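# Lay the towel flat, long sides facing ahead

## Task

Spread the towel on the table as one flat layer with its long edges running straight ahead from the robot toward the far edge of the table. Keep it at least one finger's width in from every table edge, two finger widths away from the basket's rim, and more than a hand's width from each arm's column. The basket must stay upright with its entire base on the table, no more than three finger widths from its starting spot, and turned roughly as it was. Finally release everything and pull the arms away. The result only counts if it holds without the robot touching anything.

## Robot and tools

Robot: two six-joint arms, each with a parallel gripper, named left_arm and right_arm. Positions use one shared scene frame. The origin is on the tabletop midway between the arms, +x points away from the robot over the table, +z points up, and left_arm sits on the +y side. The arm names say nothing about which side of an image they appear on. Root links: left_arm at (0, +0.304, 0) m, quat_wxyz (+0.996, 0, 0, -0.094); right_arm at (-0.003, -0.358, 0) m, quat_wxyz (+0.998, 0, 0, +0.055).

Command row: always 14 numbers, each in [-1, 1], even when one arm stays still. The first seven are left_arm: waist, shoulder, elbow, wrist pitch, wrist yaw, wrist roll, then gripper. The last seven are the same for right_arm. The six joint numbers are scaled offsets, not poses: 1.0 equals 1.202 rad at the waist, 1.258 shoulder, 1.238 elbow, 2.073 wrist pitch, 2.022 wrist yaw and wrist roll. The gripper number is absolute: +1 fully open, -1 closed.

Joint ranges in rad: waist -2.618 to 3.054, shoulder 0.000 to 3.142, elbow 0.000 to 3.142, wrist pitch -1.571 to 1.571, wrist yaw -1.571 to 1.571, wrist roll -2.094 to 2.094. A real stop may sit 0.036 rad either side. Requesting more than 0.036 rad beyond a range refuses that action for both arms; a malformed action, or a first action failing this check, cancels the entire call. A joint pushed onto its end produces "joint sent to its limit"; the absence of that line does not prove more room. Friction may leave a joint up to 0.031 rad short, so very small offsets may do nothing. Per control step each joint target is held within a lead of the measured angle (0.202 rad waist, 0.258 shoulder, 0.238 elbow, 0.573 wrist pitch, 0.522 wrist yaw and roll), and targets are scaled back if they would move the gripper over 70 mm from where it is; big moves therefore span several actions.

execute_actions(actions): a list of up to 15 actions, each a list of up to 15 rows. Each row lasts one 1/30 s step; an action always runs 15 steps, repeating its final row if short. Joint offsets in every row count from the angles when that action began, not from the previous row; for a call's first action that means the last reported Joint positions. An empty list just returns state and images.

move(target, speed, blocking): target is one 14-number row whose offsets count from the Joint positions in the latest result that showed them. All joints travel in step so the hand follows a curve; duration is 0.5 to 10 s, and it does not avoid obstacles or the other arm. speed (0.01 to 2 rad/s, default 0.5) caps the joint with the longest travel. Gripper numbers are sent at the start. blocking=false returns after 0.5 s while motion continues; until a result shows it ended, only wait or stop are accepted. The result adds a "move:" line: ending (done, off_target, moving, held, fault), limits=held or limits=none, and each arm's joint farthest from target. To keep pressing as before, send offsets from Joint positions to Joint targets.

wait(seconds 0 to 10) lets time pass holding the last command. stop() brakes a running move. zoom_image(camera, region [x0, y0, x1, y1] in image pixels, at most 504 by 504) enlarges part of a camera's latest image. read_manual(section "licences") only returns licence text. finished_scene(scene) ends the current scene; pass its number; it cannot be undone.

Results: a state line per arm with end_effector_position (m) and end_effector_quat_wxyz in the scene frame; that point lies between the pads about 1 cm behind the fingertips, fingers point along gripper +z and close along its y axis; accuracy drops at long reach. Also Joint positions (rad, plus gripper opening in m from 0.093 open to 0.000 closed), Joint velocities, Joint targets, joint torques, per-step readings with HELD marking blocked steps, and grip_measured on the +1 to -1 scale (pads meet near -0.94, each mm of object width adds about 0.0208, offset up to 0.02). "joint command not followed" means a clearance check altered targets. FAULT lines report arm stops; MOTOR HOT warns from 75 °C, the arm halts at 90 °C and drops at 100 °C.

Cameras: cam_high, cam_low, cam_left_wrist, cam_right_wrist, all 504x504, with calibration supplied; wrist cameras follow their hands.

Avoid: pushing the towel or basket off the table, tipping or dragging the basket, fast or hard contacts, arms bumping each other, and holding loads long. Held items can be tugged briefly. At the end open both grippers and lift the arms clear so the towel stays in place alone.

Each tool is called after "Call:" by a JSON object that holds its "name" and its "arguments".

## Session

Call:
{"name": "execute_actions", "arguments": {"actions": []}}

Scene clock: 0.00 s.
left_arm: end_effector_position=(-0.0715, -0.1926, +0.1330) grip_measured=+0.988 end_effector_quat_wxyz=(+0.479, +0.786, +0.072, -0.384) | right_arm: end_effector_position=(+0.0806, -0.6948, +0.2639) grip_measured=+1.000 end_effector_quat_wxyz=(+0.350, -0.060, +0.681, -0.641)
Joint names: [waist, shoulder, elbow, wrist pitch, wrist yaw, wrist roll]
Joint positions: left_arm=[-1.331  1.887  0.919  0.663  0.613  0.982  0.093] | right_arm=[-1.732  1.057  0.423  0.717 -0.636 -1.109  0.093]
Joint velocities: left_arm=[-0.017 -0.007 -0.002  0.125 -0.022 -0.007  0.   ] | right_arm=[-0.022  0.002 -0.002  0.022  0.066 -0.007  0.   ]
Joint torques (N m, as the arm reports them, + toward a larger angle): no reading
Motor temperatures (°C, as the motors report them): left_arm=[16 18 18 19 17 18] | right_arm=[17 17 15 16 16 18]
Joint targets: left_arm=[-1.331 1.887 0.919 0.663 0.613 0.982] | right_arm=[-1.732 1.057 0.423 0.717 -0.636 -1.109]

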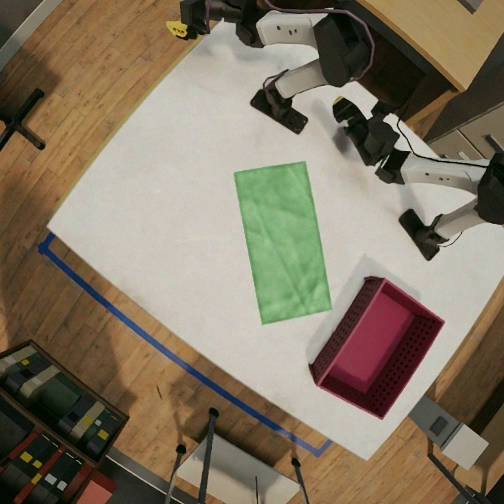

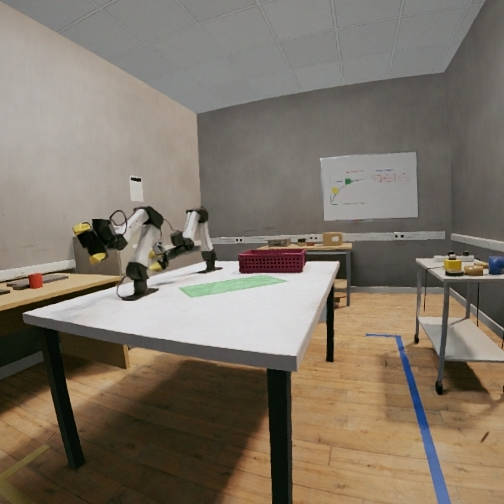

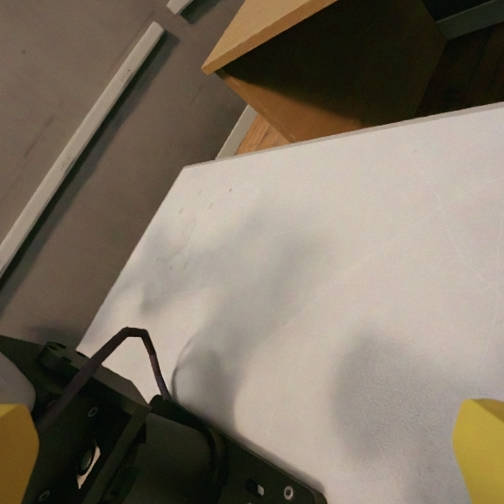

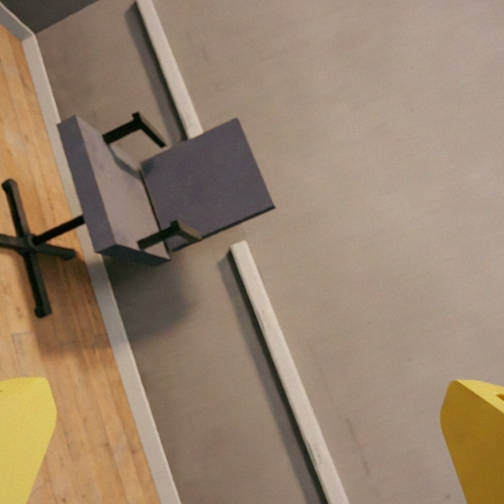

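Call:
{"name": "zoom_image", "arguments": {"camera": "cam_high", "region": [190,140,390,340]}}

Call:
{"name": "zoom_image", "arguments": {"camera": "cam_low", "region": [160,230,320,320]}}

Region (190, 140, 390, 340) of cam_high's 504x504 image, scaled by 2.520, with more detail than that image has.

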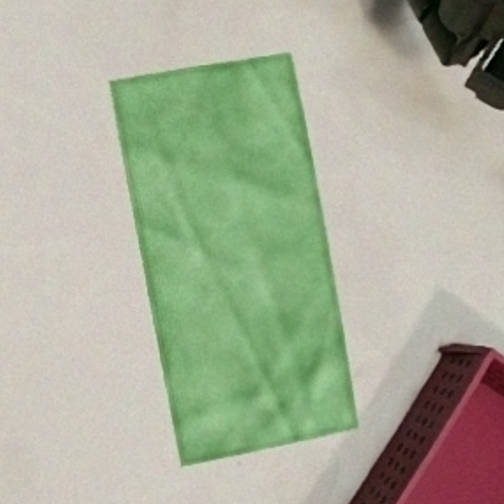

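Region (160, 230, 320, 320) of cam_low's 504x504 image, scaled by 3.150, with more detail than that image has; it fills the top 284 rows of this view, and the rest is white.

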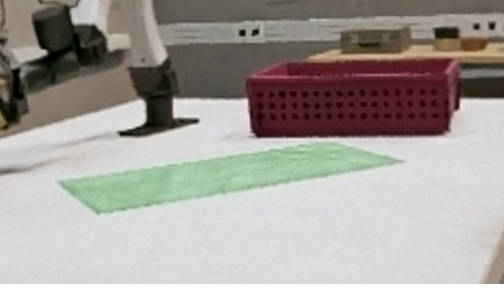

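Call:
{"name": "move", "arguments": {"target": [0.44,-0.149,0.21,-0.547,-0.303,0.157,-1,1,0.1,0.175,-0.538,0.315,1,-1], "speed": 1.2}}

Call:
{"name": "move", "arguments": {"target": [-0.259,0.39,0.428,-0.093,0,0,-1,0.445,0.12,0,0,0,0.19,-1], "speed": 0.6}}

Scene clock: 60.93 s.
left_arm: end_effector_position=(+0.2312, -0.0587, +0.0972) grip_measured=-1.000 end_effector_quat_wxyz=(+0.284, +0.873, +0.394, +0.037) | right_arm: end_effector_position=(+0.2690, -0.4809, +0.0818) grip_measured=-0.988 end_effector_quat_wxyz=(+0.298, +0.587, +0.749, +0.076)
Joint names: [waist, shoulder, elbow, wrist pitch, wrist yaw, wrist roll]
Joint positions: left_arm=[-0.811  1.709  1.166 -0.447  0.01   1.292  0.   ] | right_arm=[-0.539  1.168  0.613 -0.391 -0.008  0.903  0.   ]
Joint velocities: left_arm=[ 0.017 -0.002 -0.007  0.022  0.081 -0.007  0.   ] | right_arm=[-0.027 -0.012 -0.002  0.007  0.066  0.007  0.   ]
Joint torques (N m, as the arm reports them, + toward a larger angle): left_arm=[ 0.68 -8.81  7.44  1.3  -0.13 -0.03] | right_arm=[ 0.31 -2.15 11.19  1.62  0.14  0.02]
Motor temperatures (°C, as the motors report them): left_arm=[16 31 25 28 17 18] | right_arm=[17 18 22 24 16 18]
Joint targets: left_arm=[-0.802 1.700 1.179 -0.471 -0.000 1.299] | right_arm=[-0.530 1.183 0.640 -0.399 0.001 0.913]
move: off_target (left_arm, right_arm); limits=none; left_arm: farthest joint: the wrist pitch, 0.024 radians from its target (1.134 radians at the start); right_arm: farthest joint: the elbow, 0.026 radians from its target (0.217 radians at the start)
camera_calibration (this result's frames):
cam_left_wrist: T_world_to_cam=[[-0.663464, 0.527437, -0.530684, 0.232755], [0.503646, 0.839345, 0.204548, -0.0491439], [0.553313, -0.131566, -0.822517, 0.0273872], [0, 0, 0, 1]] pos_world=[0.164022, -0.0779116, 0.156098]
cam_right_wrist: T_world_to_cam=[[-0.829247, -0.299046, -0.472145, 0.117263], [-0.348792, 0.937005, 0.0191182, 0.584162], [0.436685, 0.180534, -0.881314, 0.125038], [0, 0, 0, 1]] pos_world=[0.246389, -0.534869, 0.154395]

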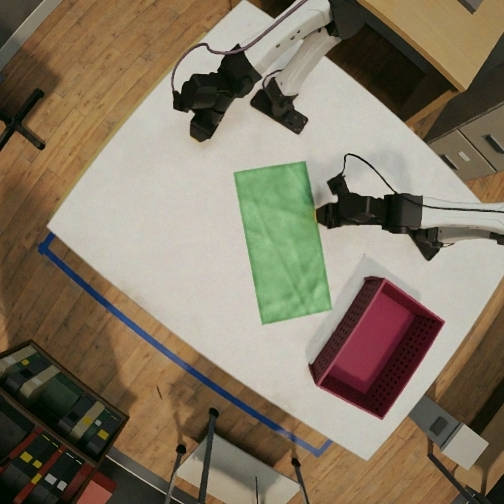

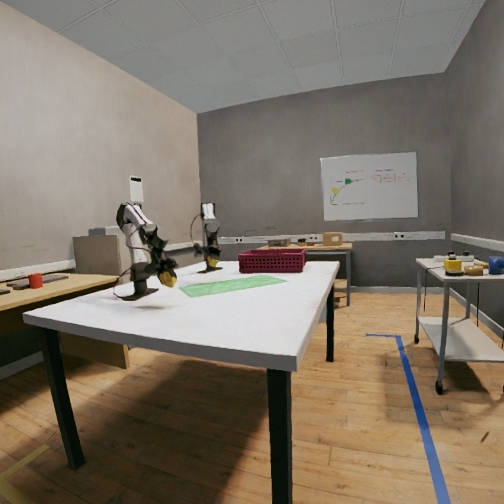

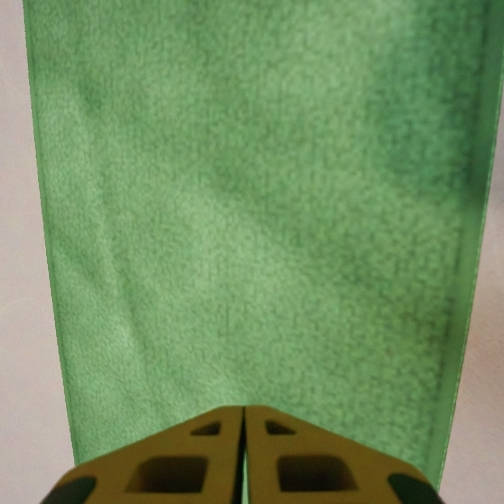

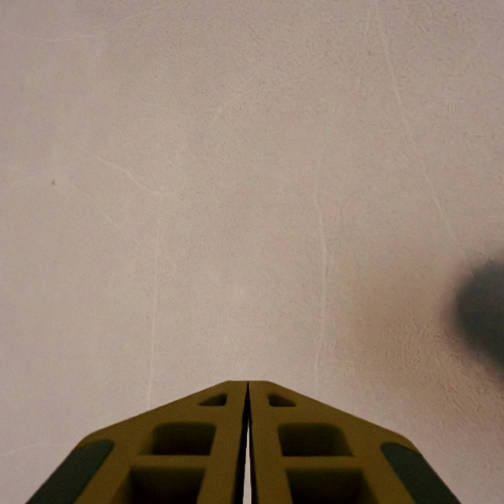

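Scene clock: 62.60 s.
left_arm: end_effector_position=(+0.1328, -0.1988, +0.0432) grip_measured=-1.000 end_effector_quat_wxyz=(+0.221, +0.940, +0.259, -0.007) | right_arm: end_effector_position=(+0.2869, -0.3278, +0.0442) grip_measured=-0.988 end_effector_quat_wxyz=(+0.183, +0.539, +0.807, +0.157)
Joint names: [waist, shoulder, elbow, wrist pitch, wrist yaw, wrist roll]
Joint positions: left_arm=[-1.121  2.187  1.678 -0.617  0.01   1.292  0.   ] | right_arm=[-0.012  1.305  0.613 -0.391 -0.011  1.278  0.   ]
Joint velocities: left_arm=[ 0.002 -0.012  0.002 -0.066  0.066 -0.051  0.   ] | right_arm=[-0.012  0.027  0.007  0.007  0.051  0.007  0.   ]
Joint torques (N m, as the arm reports them, + toward a larger angle): left_arm=[ -0.14 -11.3    7.56   1.08  -0.05  -0.06] | right_arm=[ 0.24 -2.85  8.21  1.42  0.08  0.04]
Motor temperatures (°C, as the motors report them): left_arm=[16 31 25 28 17 18] | right_arm=[17 18 22 24 16 18]
Joint targets: left_arm=[-1.122 2.200 1.696 -0.640 0.010 1.292] | right_arm=[-0.004 1.319 0.613 -0.391 -0.008 1.287]
move: off_target (left_arm); limits=none; left_arm: farthest joint: the wrist pitch, 0.023 radians from its target (0.193 radians at the start); right_arm: farthest joint: the shoulder, 0.014 radians from its target (0.151 radians at the start)
camera_calibration (this result's frames):
cam_left_wrist: T_world_to_cam=[[-0.487753, 0.766853, -0.417173, 0.23207], [0.743714, 0.615257, 0.261434, 0.0501285], [0.45715, -0.182742, -0.870413, 0.0236797], [0, 0, 0, 1]] pos_world=[0.0650862, -0.204478, 0.104319]
cam_right_wrist: T_world_to_cam=[[-0.808342, -0.366872, -0.460422, 0.131342], [-0.51763, 0.815459, 0.25901, 0.445664], [0.280432, 0.447697, -0.849073, 0.187362], [0, 0, 0, 1]] pos_world=[0.284316, -0.399116, 0.104125]

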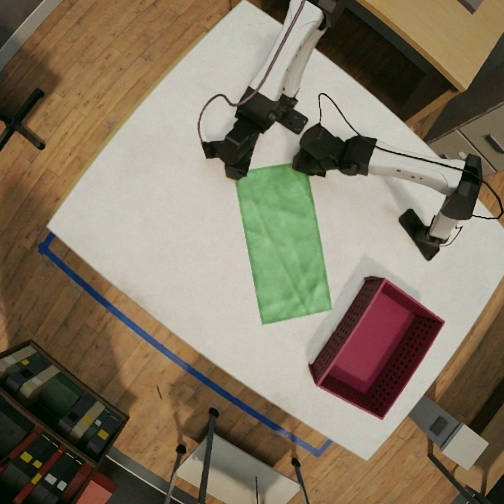

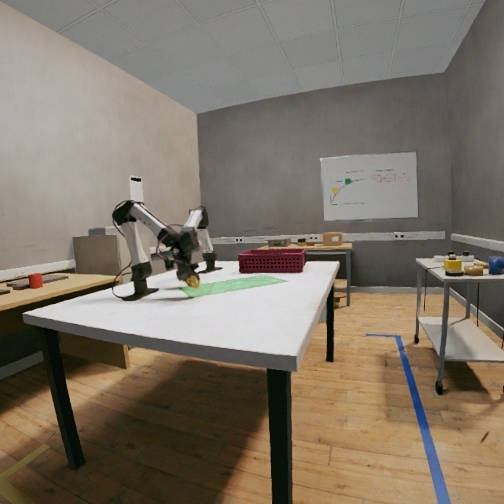

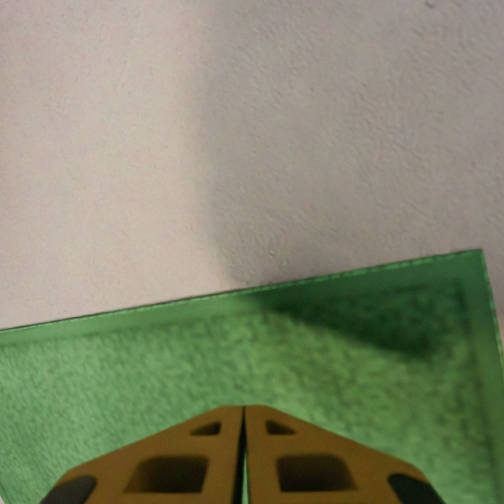

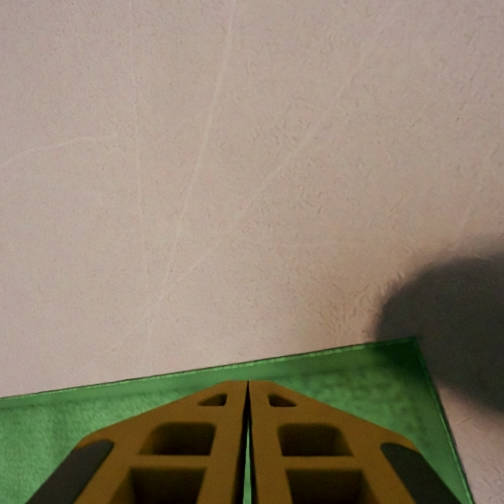

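Call:
{"name": "move", "arguments": {"target": [0.015,0.08,0,0,0,0.3,-1,0.03,0.15,0.035,0,0,0,-1], "speed": 0.4}}

Scene clock: 71.97 s.
left_arm: end_effector_position=(+0.1316, -0.1940, +0.0119) grip_measured=-1.000 end_effector_quat_wxyz=(+0.184, +0.981, -0.029, +0.050) | right_arm: end_effector_position=(+0.2801, -0.3216, +0.0076) grip_measured=-0.988 end_effector_quat_wxyz=(+0.129, +0.537, +0.826, +0.116)
Joint names: [waist, shoulder, elbow, wrist pitch, wrist yaw, wrist roll]
Joint positions: left_arm=[-1.121  2.25   1.678 -0.614  0.01   1.89   0.   ] | right_arm=[ 0.012  1.469  0.637 -0.391 -0.011  1.278  0.   ]
Joint velocities: left_arm=[-0.017 -0.002  0.002 -0.007 -0.022  0.037  0.   ] | right_arm=[ 0.002 -0.002  0.007  0.066  0.037  0.022  0.   ]
Joint torques (N m, as the arm reports them, + toward a larger angle): left_arm=[ 1.34 -9.79  6.18  1.07 -0.03  0.04] | right_arm=[ 0.54 -3.    9.25  1.13  0.06 -0.05]
Motor temperatures (°C, as the motors report them): left_arm=[16 34 27 26 17 18] | right_arm=[17 18 23 23 16 18]
Joint targets: left_arm=[-1.103 2.287 1.678 -0.617 0.010 1.898] | right_arm=[0.024 1.493 0.657 -0.391 -0.011 1.278]
move: off_target (left_arm, right_arm); limits=none; left_arm: farthest joint: the shoulder, 0.037 radians from its target (0.101 radians at the start); right_arm: farthest joint: the shoulder, 0.025 radians from its target (0.189 radians at the start)
camera_calibration (this result's frames):
cam_left_wrist: T_world_to_cam=[[0.0789247, 0.928078, -0.363925, 0.170822], [0.865973, 0.117012, 0.486209, -0.0591024], [0.493824, -0.353523, -0.794456, -0.0409766], [0, 0, 0, 1]] pos_world=[0.0579342, -0.166107, 0.0583485]
cam_right_wrist: T_world_to_cam=[[-0.855174, -0.392703, -0.338322, 0.115146], [-0.496565, 0.807873, 0.317433, 0.437744], [0.148664, 0.439459, -0.885875, 0.190001], [0, 0, 0, 1]] pos_world=[0.287592, -0.391921, 0.0683187]

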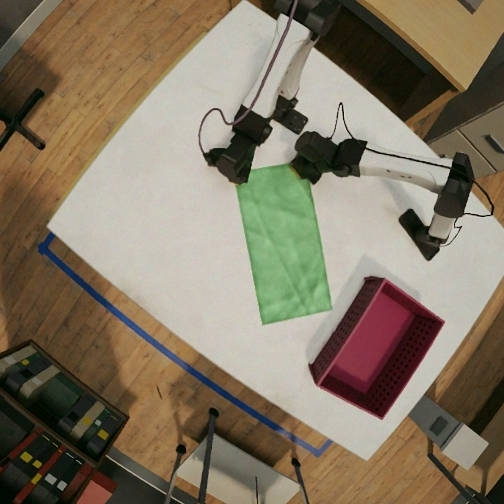

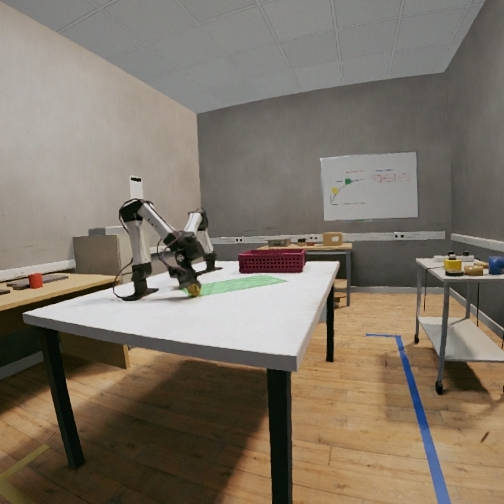

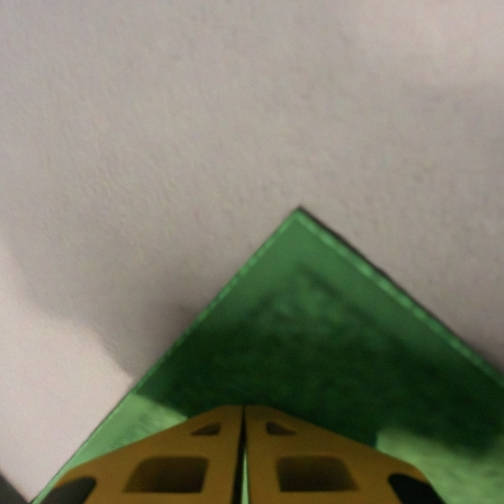

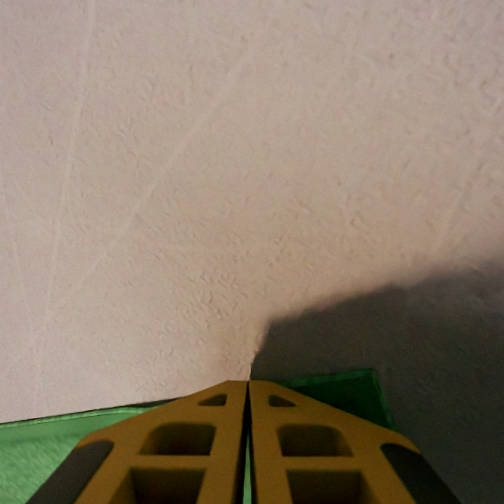

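Call:
{"name": "move", "arguments": {"target": [-0.1,-0.238,-0.415,0.069,0,0,-1,0.28,-0.317,-0.232,-0.082,0,0,-1], "speed": 0.25}}

Scene clock: 85.87 s.
left_arm: end_effector_position=(+0.0646, -0.1148, +0.0092) grip_measured=-1.000 end_effector_quat_wxyz=(+0.178, +0.980, -0.081, +0.038) | right_arm: end_effector_position=(+0.1833, -0.2673, +0.0079) grip_measured=-0.987 end_effector_quat_wxyz=(+0.112, +0.397, +0.901, +0.138)
Joint names: [waist, shoulder, elbow, wrist pitch, wrist yaw, wrist roll]
Joint positions: left_arm=[-1.225  1.948  1.196 -0.454  0.01   1.891  0.   ] | right_arm=[ 0.336  1.081  0.383 -0.515 -0.01   1.278  0.   ]
Joint velocities: left_arm=[-0.012  0.017 -0.007 -0.007  0.066  0.081  0.   ] | right_arm=[ 0.002  0.002  0.007 -0.081 -0.051 -0.037  0.   ]
Joint torques (N m, as the arm reports them, + toward a larger angle): left_arm=[-1.02 -9.13  3.62  0.95 -0.01 -0.08] | right_arm=[ 0.54 -2.61  5.05  0.66  0.04 -0.04]
Motor temperatures (°C, as the motors report them): left_arm=[16 36 27 25 17 18] | right_arm=[17 19 23 22 16 18]
Joint targets: left_arm=[-1.241 1.951 1.165 -0.472 0.010 1.890] | right_arm=[0.348 1.070 0.350 -0.561 -0.011 1.278]
move: off_target (left_arm, right_arm); limits=none; left_arm: farthest joint: the elbow, 0.032 radians from its target (0.514 radians at the start); right_arm: farthest joint: the wrist pitch, 0.046 radians from its target (0.170 radians at the start)
camera_calibration (this result's frames):
cam_left_wrist: T_world_to_cam=[[0.175058, 0.921103, -0.34774, 0.0944282], [0.874722, 0.016608, 0.484341, -0.0211475], [0.451903, -0.388964, -0.802802, 0.0166266], [0, 0, 0, 1]] pos_world=[-0.00554591, -0.0801597, 0.056427]
cam_right_wrist: T_world_to_cam=[[-0.682525, -0.643292, -0.346893, -0.0447863], [-0.730802, 0.606811, 0.312584, 0.334948], [0.00941573, 0.466857, -0.884283, 0.213682], [0, 0, 0, 1]] pos_world=[0.212201, -0.33182, 0.0687195]

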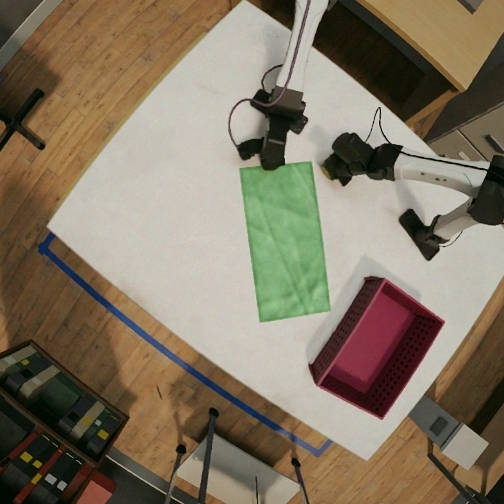

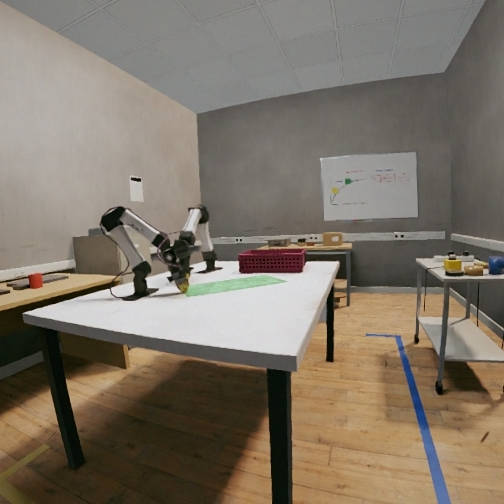

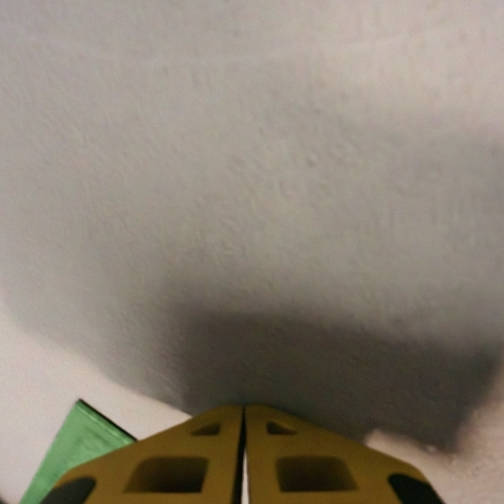

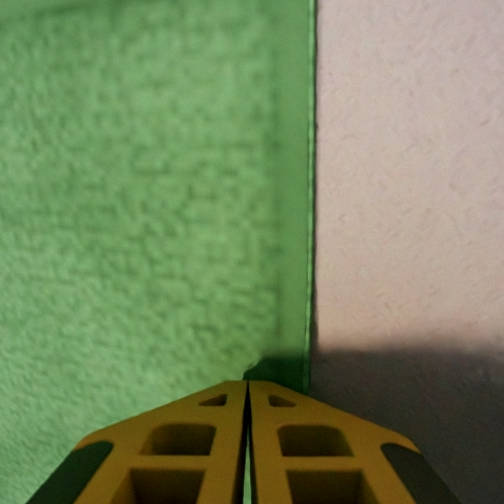

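Call:
{"name": "execute_actions", "arguments": {"actions": [[[0,-0.02,0.04,0,0,0,-1,0,-0.05,0.04,0,0,0,-1],[0,-0.02,0.08,0,0,0,-1,0,-0.1,0.08,0,0,0,-1]]]}}

Call:
{"name": "move", "arguments": {"target": [0.1,0.15,0.225,-0.075,0,0,-1,-0.7,0,0,0,0,0,-1], "speed": 0.7}}

Call:
{"name": "move", "arguments": {"target": [0,0.11,0,0,0,0,-1,0,0,0,0,0,0,-1], "speed": 0.15}}

Scene clock: 101.10 s.
left_arm: end_effector_position=(+0.0700, -0.1487, +0.0528) grip_measured=-1.000 end_effector_quat_wxyz=(+0.238, +0.966, -0.080, +0.053) | right_arm: end_effector_position=(+0.2166, -0.2513, +0.0630) grip_measured=-0.987 end_effector_quat_wxyz=(+0.178, +0.386, +0.879, +0.215)
Joint names: [waist, shoulder, elbow, wrist pitch, wrist yaw, wrist roll]
Joint positions: left_arm=[-1.225  1.919  1.291 -0.45   0.01   1.891  0.   ] | right_arm=[ 0.336  0.965  0.472 -0.512 -0.01   1.278  0.   ]
Joint velocities: left_arm=[-0.007  0.002 -0.012  0.022  0.037 -0.007  0.   ] | right_arm=[ 0.002 -0.032 -0.012 -0.037 -0.051 -0.066  0.   ]
Joint torques (N m, as the arm reports them, + toward a larger angle): left_arm=[ 0.03 -9.35  6.74  1.32 -0.03 -0.09] | right_arm=[-0.46 -2.27  9.69  1.53  0.05 -0.05]
Motor temperatures (°C, as the motors report them): left_arm=[16 36 25 25 17 18] | right_arm=[17 19 22 21 16 18]
Joint targets: left_arm=[-1.225 1.922 1.295 -0.453 0.010 1.891] | right_arm=[0.336 0.956 0.483 -0.515 -0.010 1.278]
Step readings (joint positions):
0: left_arm=[-1.225 1.948 1.196 -0.454 0.010 1.891] | right_arm=[0.336 1.081 0.383 -0.515 -0.010 1.278]
1: left_arm=[-1.225 1.946 1.202 -0.455 0.010 1.891] | right_arm=[0.336 1.076 0.386 -0.517 -0.010 1.278]
2: left_arm=[-1.225 1.946 1.217 -0.463 0.010 1.891] | right_arm=[0.336 1.056 0.396 -0.526 -0.010 1.278]
4: left_arm=[-1.225 1.943 1.256 -0.464 0.010 1.891] | right_arm=[0.336 1.001 0.428 -0.534 -0.010 1.278]
8: left_arm=[-1.225 1.921 1.290 -0.451 0.010 1.891] | right_arm=[0.336 0.965 0.472 -0.510 -0.010 1.278]
15: Joint positions above
camera_calibration (this result's frames):
cam_left_wrist: T_world_to_cam=[[0.183039, 0.870563, -0.456746, 0.137586], [0.865, 0.0781735, 0.495645, -0.0371421], [0.467195, -0.485807, -0.738729, 0.0171404], [0, 0, 0, 1]] pos_world=[-0.00106349, -0.108546, 0.093913]
cam_right_wrist: T_world_to_cam=[[-0.600007, -0.603755, -0.524854, 0.0106483], [-0.7816, 0.582292, 0.223689, 0.342802], [0.170565, 0.544441, -0.821274, 0.235192], [0, 0, 0, 1]] pos_world=[0.234208, -0.32123, 0.122065]

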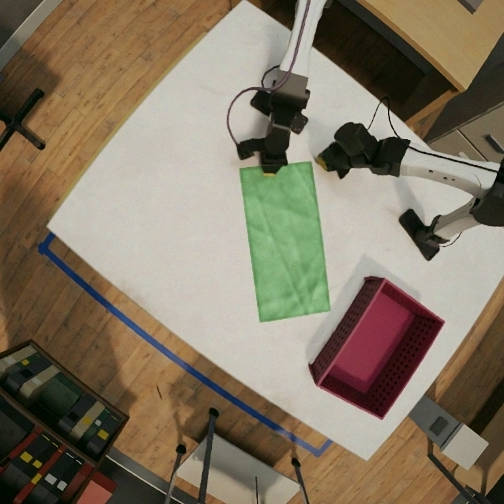

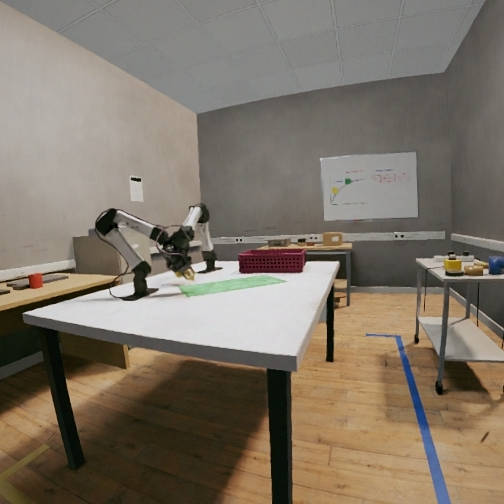

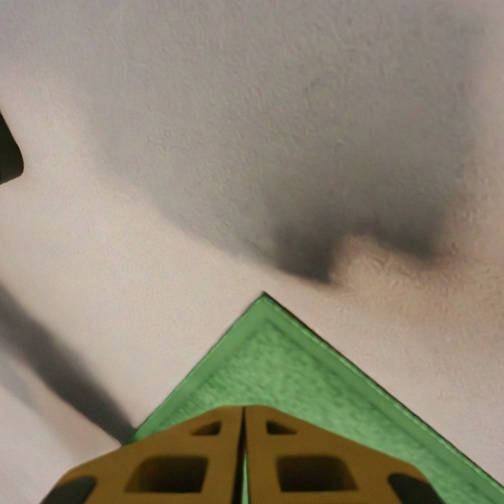

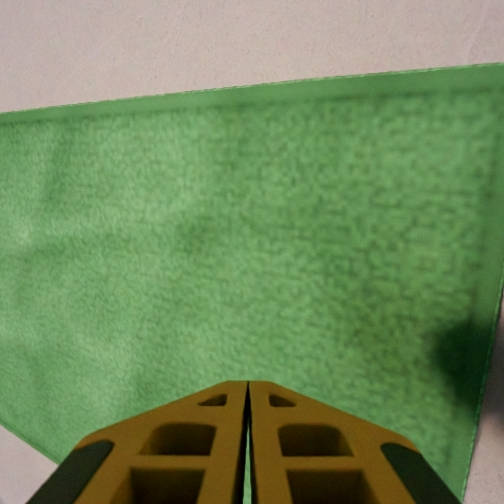

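Scene clock: 102.93 s.
left_arm: end_effector_position=(+0.1298, -0.1772, +0.0523) grip_measured=-1.000 end_effector_quat_wxyz=(+0.217, +0.974, -0.027, +0.061) | right_arm: end_effector_position=(+0.2241, -0.4480, +0.0630) grip_measured=-0.988 end_effector_quat_wxyz=(+0.250, +0.708, +0.648, +0.126)
Joint names: [waist, shoulder, elbow, wrist pitch, wrist yaw, wrist roll]
Joint positions: left_arm=[-1.115  2.088  1.555 -0.583  0.01   1.891  0.   ] | right_arm=[-0.496  0.965  0.472 -0.512 -0.011  1.278  0.   ]
Joint velocities: left_arm=[-0.002  0.007 -0.002  0.022  0.007  0.037  0.   ] | right_arm=[-0.017 -0.002 -0.017  0.022  0.037 -0.007  0.   ]
Joint torques (N m, as the arm reports them, + toward a larger angle): left_arm=[ 0.89 -9.9   7.41  1.06 -0.01 -0.04] | right_arm=[-1.3  -1.64  8.83  1.58  0.06 -0.04]
Motor temperatures (°C, as the motors report them): left_arm=[16 36 26 25 17 18] | right_arm=[17 18 22 21 16 18]
Joint targets: left_arm=[-1.105 2.108 1.569 -0.605 0.010 1.891] | right_arm=[-0.506 0.965 0.472 -0.512 -0.010 1.278]
move: off_target (left_arm); limits=none; left_arm: farthest joint: the wrist pitch, 0.023 radians from its target (0.155 radians at the start); right_arm: farthest joint: the waist, 0.010 radians from its target (0.841 radians at the start)
camera_calibration (this result's frames):
cam_left_wrist: T_world_to_cam=[[0.0820552, 0.901605, -0.424707, 0.168142], [0.856181, 0.154349, 0.493083, -0.0716764], [0.510119, -0.404086, -0.759271, -0.0150059], [0, 0, 0, 1]] pos_world=[0.0552258, -0.146598, 0.09536]
cam_right_wrist: T_world_to_cam=[[-0.850178, 0.0366093, -0.525221, 0.23939], [-0.0971266, 0.969552, 0.2248, 0.48328], [0.517459, 0.242133, -0.820736, 0.127794], [0, 0, 0, 1]] pos_world=[0.184335, -0.508272, 0.121976]

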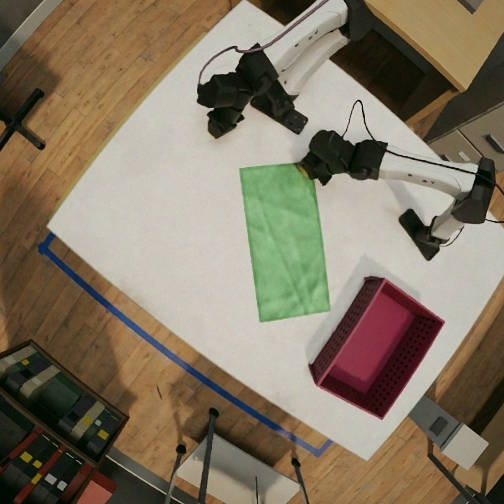

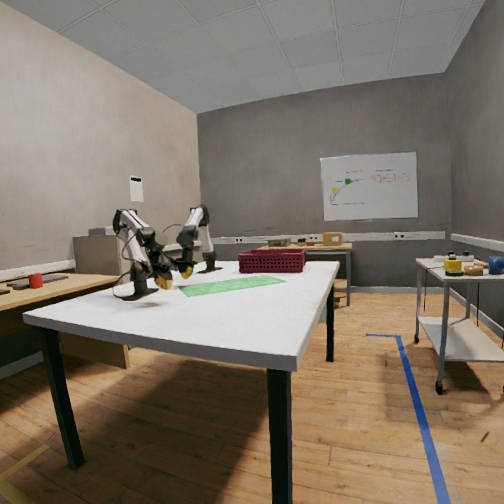

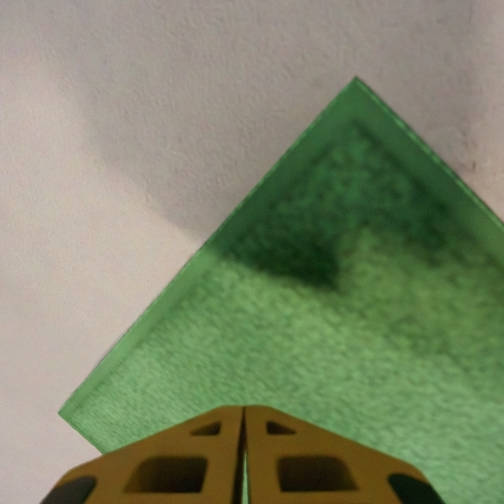

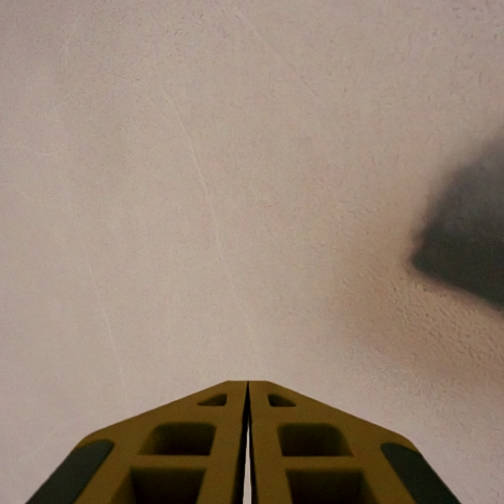

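Scene clock: 104.10 s.
left_arm: end_effector_position=(+0.1281, -0.1709, +0.0110) grip_measured=-1.000 end_effector_quat_wxyz=(+0.178, +0.983, -0.027, +0.049) | right_arm: end_effector_position=(+0.2241, -0.4480, +0.0630) grip_measured=-0.988 end_effector_quat_wxyz=(+0.250, +0.708, +0.648, +0.126)
Joint names: [waist, shoulder, elbow, wrist pitch, wrist yaw, wrist roll]
Joint positions: left_arm=[-1.115  2.176  1.555 -0.58   0.01   1.891  0.   ] | right_arm=[-0.496  0.965  0.472 -0.512 -0.011  1.278  0.   ]
Joint velocities: left_arm=[ 0.002 -0.002 -0.017 -0.007 -0.037 -0.037  0.   ] | right_arm=[ 0.002  0.012  0.002 -0.037 -0.037  0.007  0.   ]
Joint torques (N m, as the arm reports them, + toward a larger angle): left_arm=[-0.07 -8.29  6.1   1.03 -0.03 -0.09] | right_arm=[-0.46 -1.64  8.83  1.57  0.05 -0.05]
Motor temperatures (°C, as the motors report them): left_arm=[16 36 26 25 17 18] | right_arm=[17 18 22 21 16 18]
Joint targets: left_arm=[-1.115 2.226 1.555 -0.583 0.010 1.891] | right_arm=[-0.496 0.965 0.472 -0.512 -0.011 1.278]
move: off_target (left_arm); limits=none; left_arm: farthest joint: the shoulder, 0.051 radians from its target (0.138 radians at the start); right_arm: farthest joint: the waist, 0.000 radians from its target (0.000 radians at the start)
camera_calibration (this result's frames):
cam_left_wrist: T_world_to_cam=[[0.0733956, 0.933329, -0.351441, 0.150767], [0.867092, 0.114378, 0.48484, -0.0589547], [0.492712, -0.340316, -0.800887, -0.029328], [0, 0, 0, 1]] pos_world=[0.0545037, -0.143953, 0.058081]
cam_right_wrist: T_world_to_cam=[[-0.850178, 0.0366093, -0.525221, 0.23939], [-0.0971266, 0.969552, 0.2248, 0.48328], [0.517459, 0.242133, -0.820736, 0.127794], [0, 0, 0, 1]] pos_world=[0.184335, -0.508272, 0.121976]

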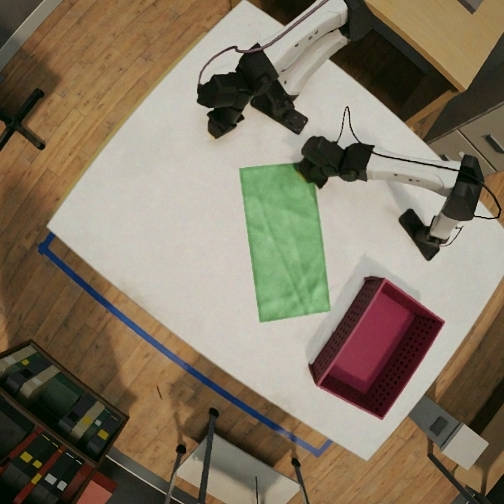

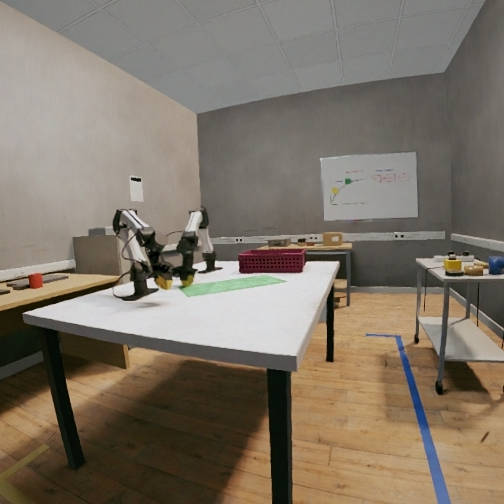

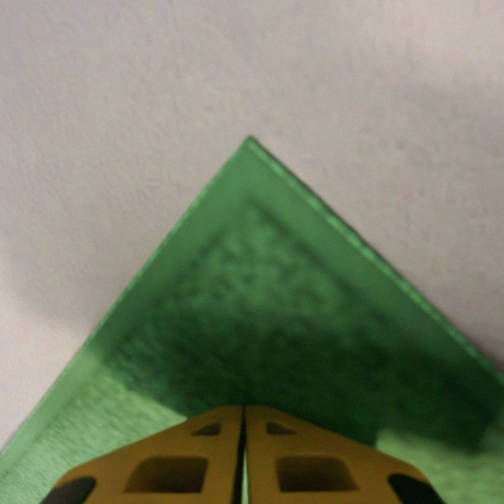

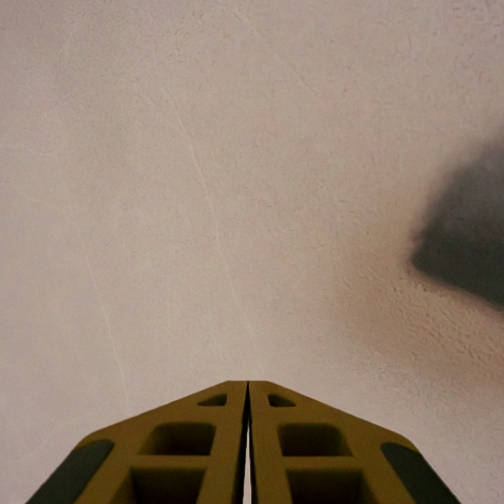

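Call:
{"name": "move", "arguments": {"target": [-0.075,-0.124,-0.32,0.053,0,0,-1,0,0,0,0,0,0,-1], "speed": 0.2}}

Scene clock: 113.93 s.
left_arm: end_effector_position=(+0.0882, -0.1323, +0.0088) grip_measured=-1.000 end_effector_quat_wxyz=(+0.207, +0.975, -0.059, +0.057) | right_arm: end_effector_position=(+0.2241, -0.4480, +0.0630) grip_measured=-0.988 end_effector_quat_wxyz=(+0.250, +0.708, +0.648, +0.126)
Joint names: [waist, shoulder, elbow, wrist pitch, wrist yaw, wrist roll]
Joint positions: left_arm=[-1.184  1.982  1.216 -0.373 -0.004  1.891  0.   ] | right_arm=[-0.496  0.965  0.472 -0.512 -0.011  1.278  0.   ]
Joint velocities: left_arm=[-0.022 -0.007 -0.002 -0.007  0.066 -0.022  0.   ] | right_arm=[ 0.002 -0.002  0.002  0.007 -0.066  0.051  0.   ]
Joint torques (N m, as the arm reports them, + toward a larger angle): left_arm=[-1.39 -7.41  2.06  0.27  0.08 -0.1 ] | right_arm=[-0.45 -1.65  8.82  1.58  0.05 -0.05]
Motor temperatures (°C, as the motors report them): left_arm=[16 36 26 25 17 18] | right_arm=[17 18 23 22 16 18]
Joint targets: left_arm=[-1.206 2.019 1.158 -0.470 0.010 1.891] | right_arm=[-0.496 0.965 0.472 -0.512 -0.011 1.278]
move: off_target (left_arm); limits=none; left_arm: farthest joint: the wrist pitch, 0.097 radians from its target (0.110 radians at the start); right_arm: farthest joint: the waist, 0.000 radians from its target (0.000 radians at the start)
camera_calibration (this result's frames):
cam_left_wrist: T_world_to_cam=[[0.141628, 0.904766, -0.401672, 0.107544], [0.860546, 0.0880279, 0.501708, -0.0307603], [0.489287, -0.416714, -0.766125, -0.00847603], [0, 0, 0, 1]] pos_world=[0.0153866, -0.0981264, 0.0521364]
cam_right_wrist: T_world_to_cam=[[-0.850178, 0.0366093, -0.525221, 0.23939], [-0.0971266, 0.969552, 0.2248, 0.48328], [0.517459, 0.242133, -0.820736, 0.127794], [0, 0, 0, 1]] pos_world=[0.184335, -0.508272, 0.121976]

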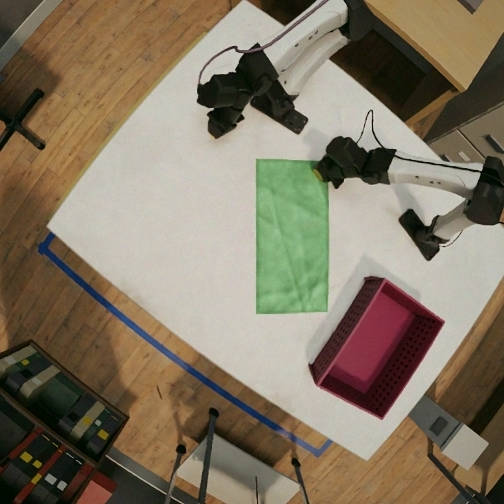

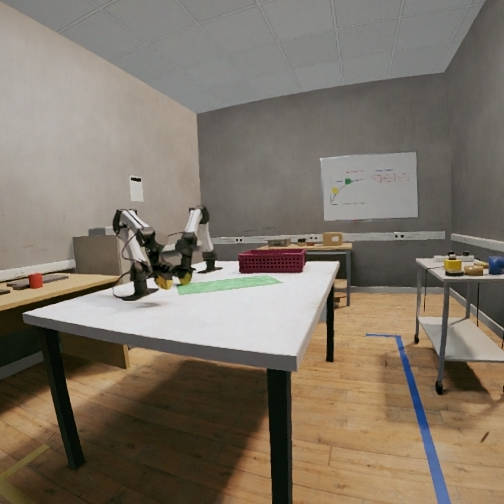

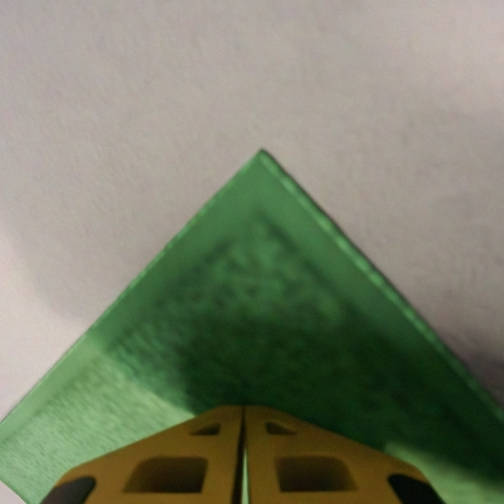

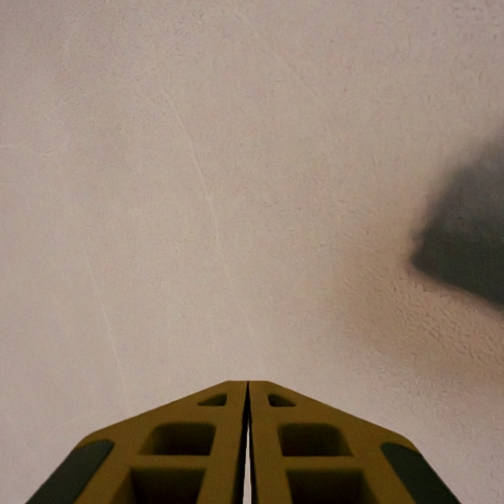

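Call:
{"name": "move", "arguments": {"target": [-0.03,-0.137,-0.24,-0.055,0,0.04,-1,0,0,0,0,0,0,-1], "speed": 0.2}}

Call:
{"name": "move", "arguments": {"target": [0,-0.13,-0.22,-0.035,0,0.04,-1,0,0,0,0,0,0,-1], "speed": 0.2}}

Scene clock: 124.83 s.
left_arm: end_effector_position=(+0.0676, -0.0687, +0.0089) grip_measured=-1.000 end_effector_quat_wxyz=(+0.182, +0.976, -0.105, +0.056) | right_arm: end_effector_position=(+0.2241, -0.4480, +0.0630) grip_measured=-0.988 end_effector_quat_wxyz=(+0.250, +0.708, +0.648, +0.126)
Joint names: [waist, shoulder, elbow, wrist pitch, wrist yaw, wrist roll]
Joint positions: left_arm=[-1.205  1.788  0.97  -0.37  -0.005  1.963  0.   ] | right_arm=[-0.496  0.965  0.472 -0.512 -0.011  1.278  0.   ]
Joint velocities: left_arm=[ 0.002 -0.002 -0.007  0.037 -0.022 -0.022  0.   ] | right_arm=[-0.002  0.002  0.012 -0.022  0.007 -0.007  0.   ]
Joint torques (N m, as the arm reports them, + toward a larger angle): left_arm=[-0.84 -6.45  2.21  0.   -0.02  0.03] | right_arm=[-0.45 -1.63  8.8   1.57  0.05 -0.05]
Motor temperatures (°C, as the motors report them): left_arm=[16 35 24 24 17 18] | right_arm=[17 18 23 22 16 18]
Joint targets: left_arm=[-1.220 1.810 0.919 -0.487 -0.004 1.972] | right_arm=[-0.496 0.965 0.472 -0.512 -0.011 1.278]
move: off_target (left_arm); limits=none; left_arm: farthest joint: the wrist pitch, 0.117 radians from its target (0.114 radians at the start); right_arm: farthest joint: the waist, 0.000 radians from its target (0.000 radians at the start)
camera_calibration (this result's frames):
cam_left_wrist: T_world_to_cam=[[0.228232, 0.908791, -0.349299, 0.0469036], [0.853243, -0.0139062, 0.521328, -0.0253776], [0.46892, -0.41702, -0.778593, 0.0296697], [0, 0, 0, 1]] pos_world=[-0.00296432, -0.0306056, 0.0527141]
cam_right_wrist: T_world_to_cam=[[-0.850178, 0.0366093, -0.525221, 0.23939], [-0.0971266, 0.969552, 0.2248, 0.48328], [0.517459, 0.242133, -0.820736, 0.127794], [0, 0, 0, 1]] pos_world=[0.184335, -0.508272, 0.121976]

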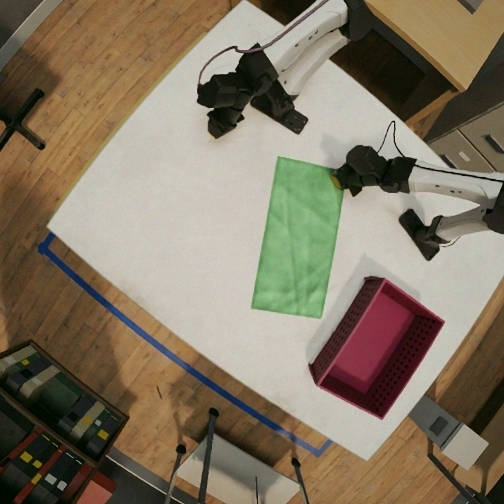

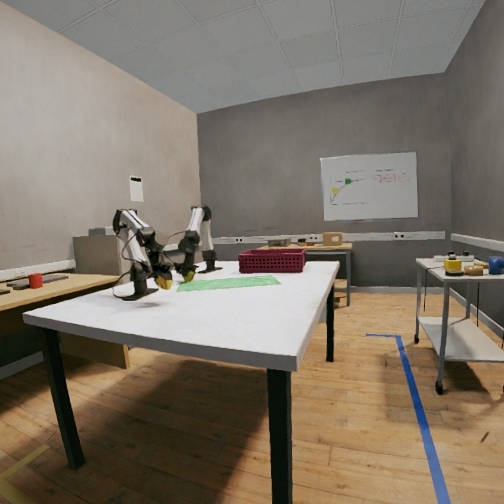

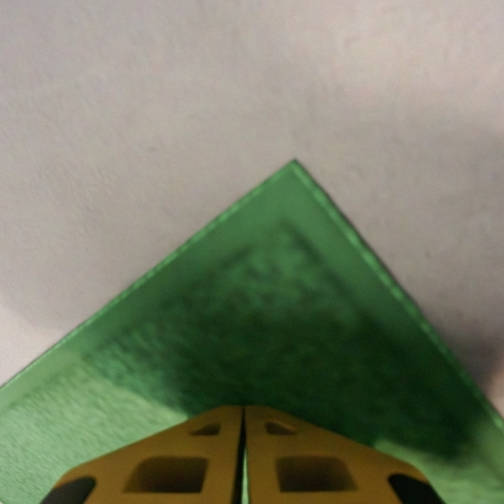

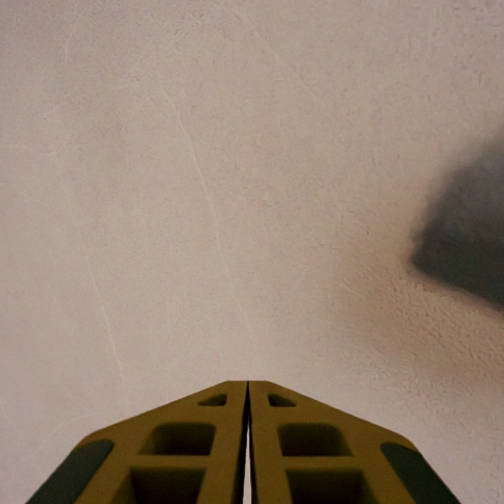

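Scene clock: 126.63 s.
left_arm: end_effector_position=(+0.0582, -0.0158, +0.0083) grip_measured=-1.000 end_effector_quat_wxyz=(+0.178, +0.972, -0.140, +0.062) | right_arm: end_effector_position=(+0.2241, -0.4480, +0.0630) grip_measured=-0.988 end_effector_quat_wxyz=(+0.250, +0.708, +0.648, +0.126)
Joint names: [waist, shoulder, elbow, wrist pitch, wrist yaw, wrist roll]
Joint positions: left_arm=[-1.205  1.602  0.754 -0.343 -0.005  2.035  0.   ] | right_arm=[-0.496  0.965  0.472 -0.512 -0.011  1.278  0.   ]
Joint velocities: left_arm=[ 0.007 -0.007 -0.017 -0.007 -0.007 -0.037  0.   ] | right_arm=[-0.017  0.012 -0.012 -0.051 -0.037  0.066  0.   ]
Joint torques (N m, as the arm reports them, + toward a larger angle): left_arm=[-0.09 -4.5   1.62  0.19 -0.06  0.02] | right_arm=[-0.45 -1.64  8.83  1.57  0.05 -0.06]
Motor temperatures (°C, as the motors report them): left_arm=[16 35 24 24 17 18] | right_arm=[17 18 23 22 16 18]
Joint targets: left_arm=[-1.205 1.624 0.698 -0.442 -0.005 2.044] | right_arm=[-0.496 0.965 0.472 -0.512 -0.011 1.278]
move: off_target (left_arm); limits=none; left_arm: farthest joint: the wrist pitch, 0.099 radians from its target (0.073 radians at the start); right_arm: farthest joint: the waist, 0.000 radians from its target (0.000 radians at the start)
camera_calibration (this result's frames):
cam_left_wrist: T_world_to_cam=[[0.297369, 0.894225, -0.334564, -0.00356853], [0.836576, -0.0751648, 0.54267, -0.0164456], [0.460122, -0.441261, -0.770439, 0.0557383], [0, 0, 0, 1]] pos_world=[-0.0108272, 0.0265501, 0.0506736]
cam_right_wrist: T_world_to_cam=[[-0.850178, 0.0366093, -0.525221, 0.23939], [-0.0971266, 0.969552, 0.2248, 0.48328], [0.517459, 0.242133, -0.820736, 0.127794], [0, 0, 0, 1]] pos_world=[0.184335, -0.508272, 0.121976]

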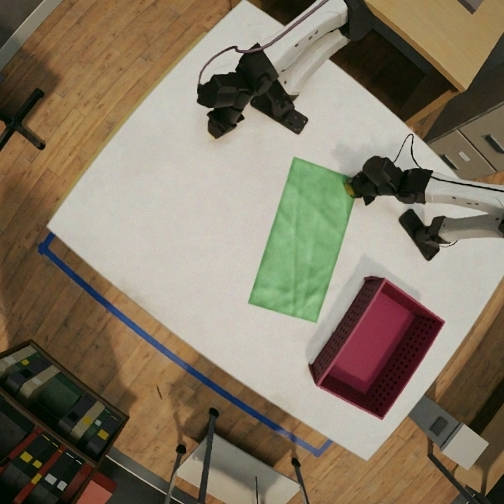

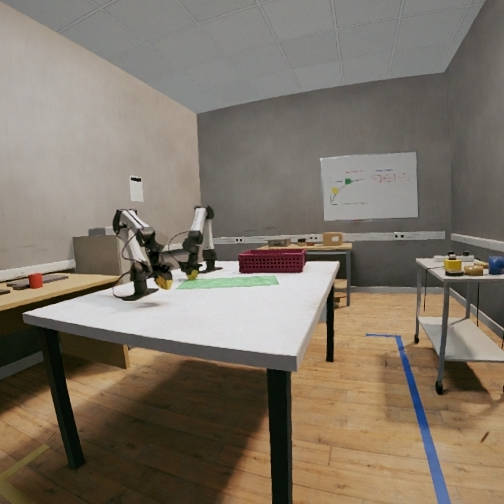

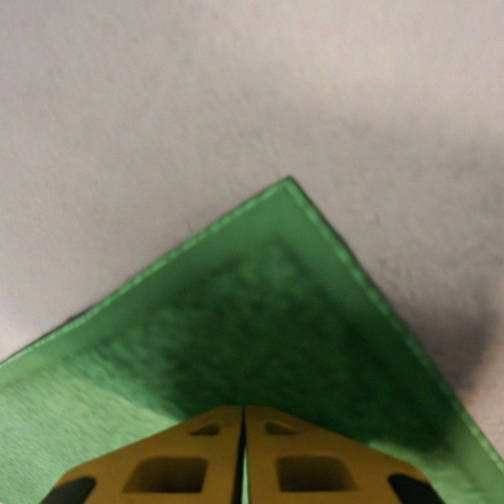

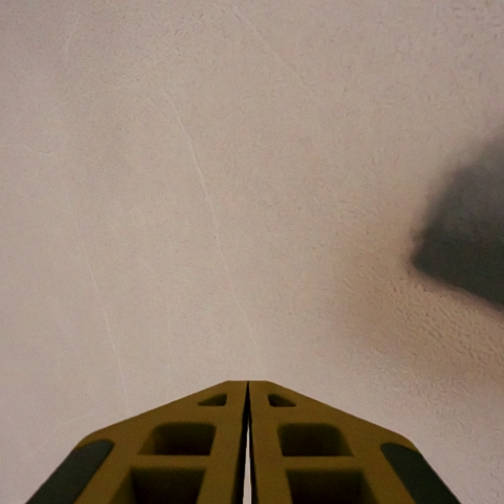

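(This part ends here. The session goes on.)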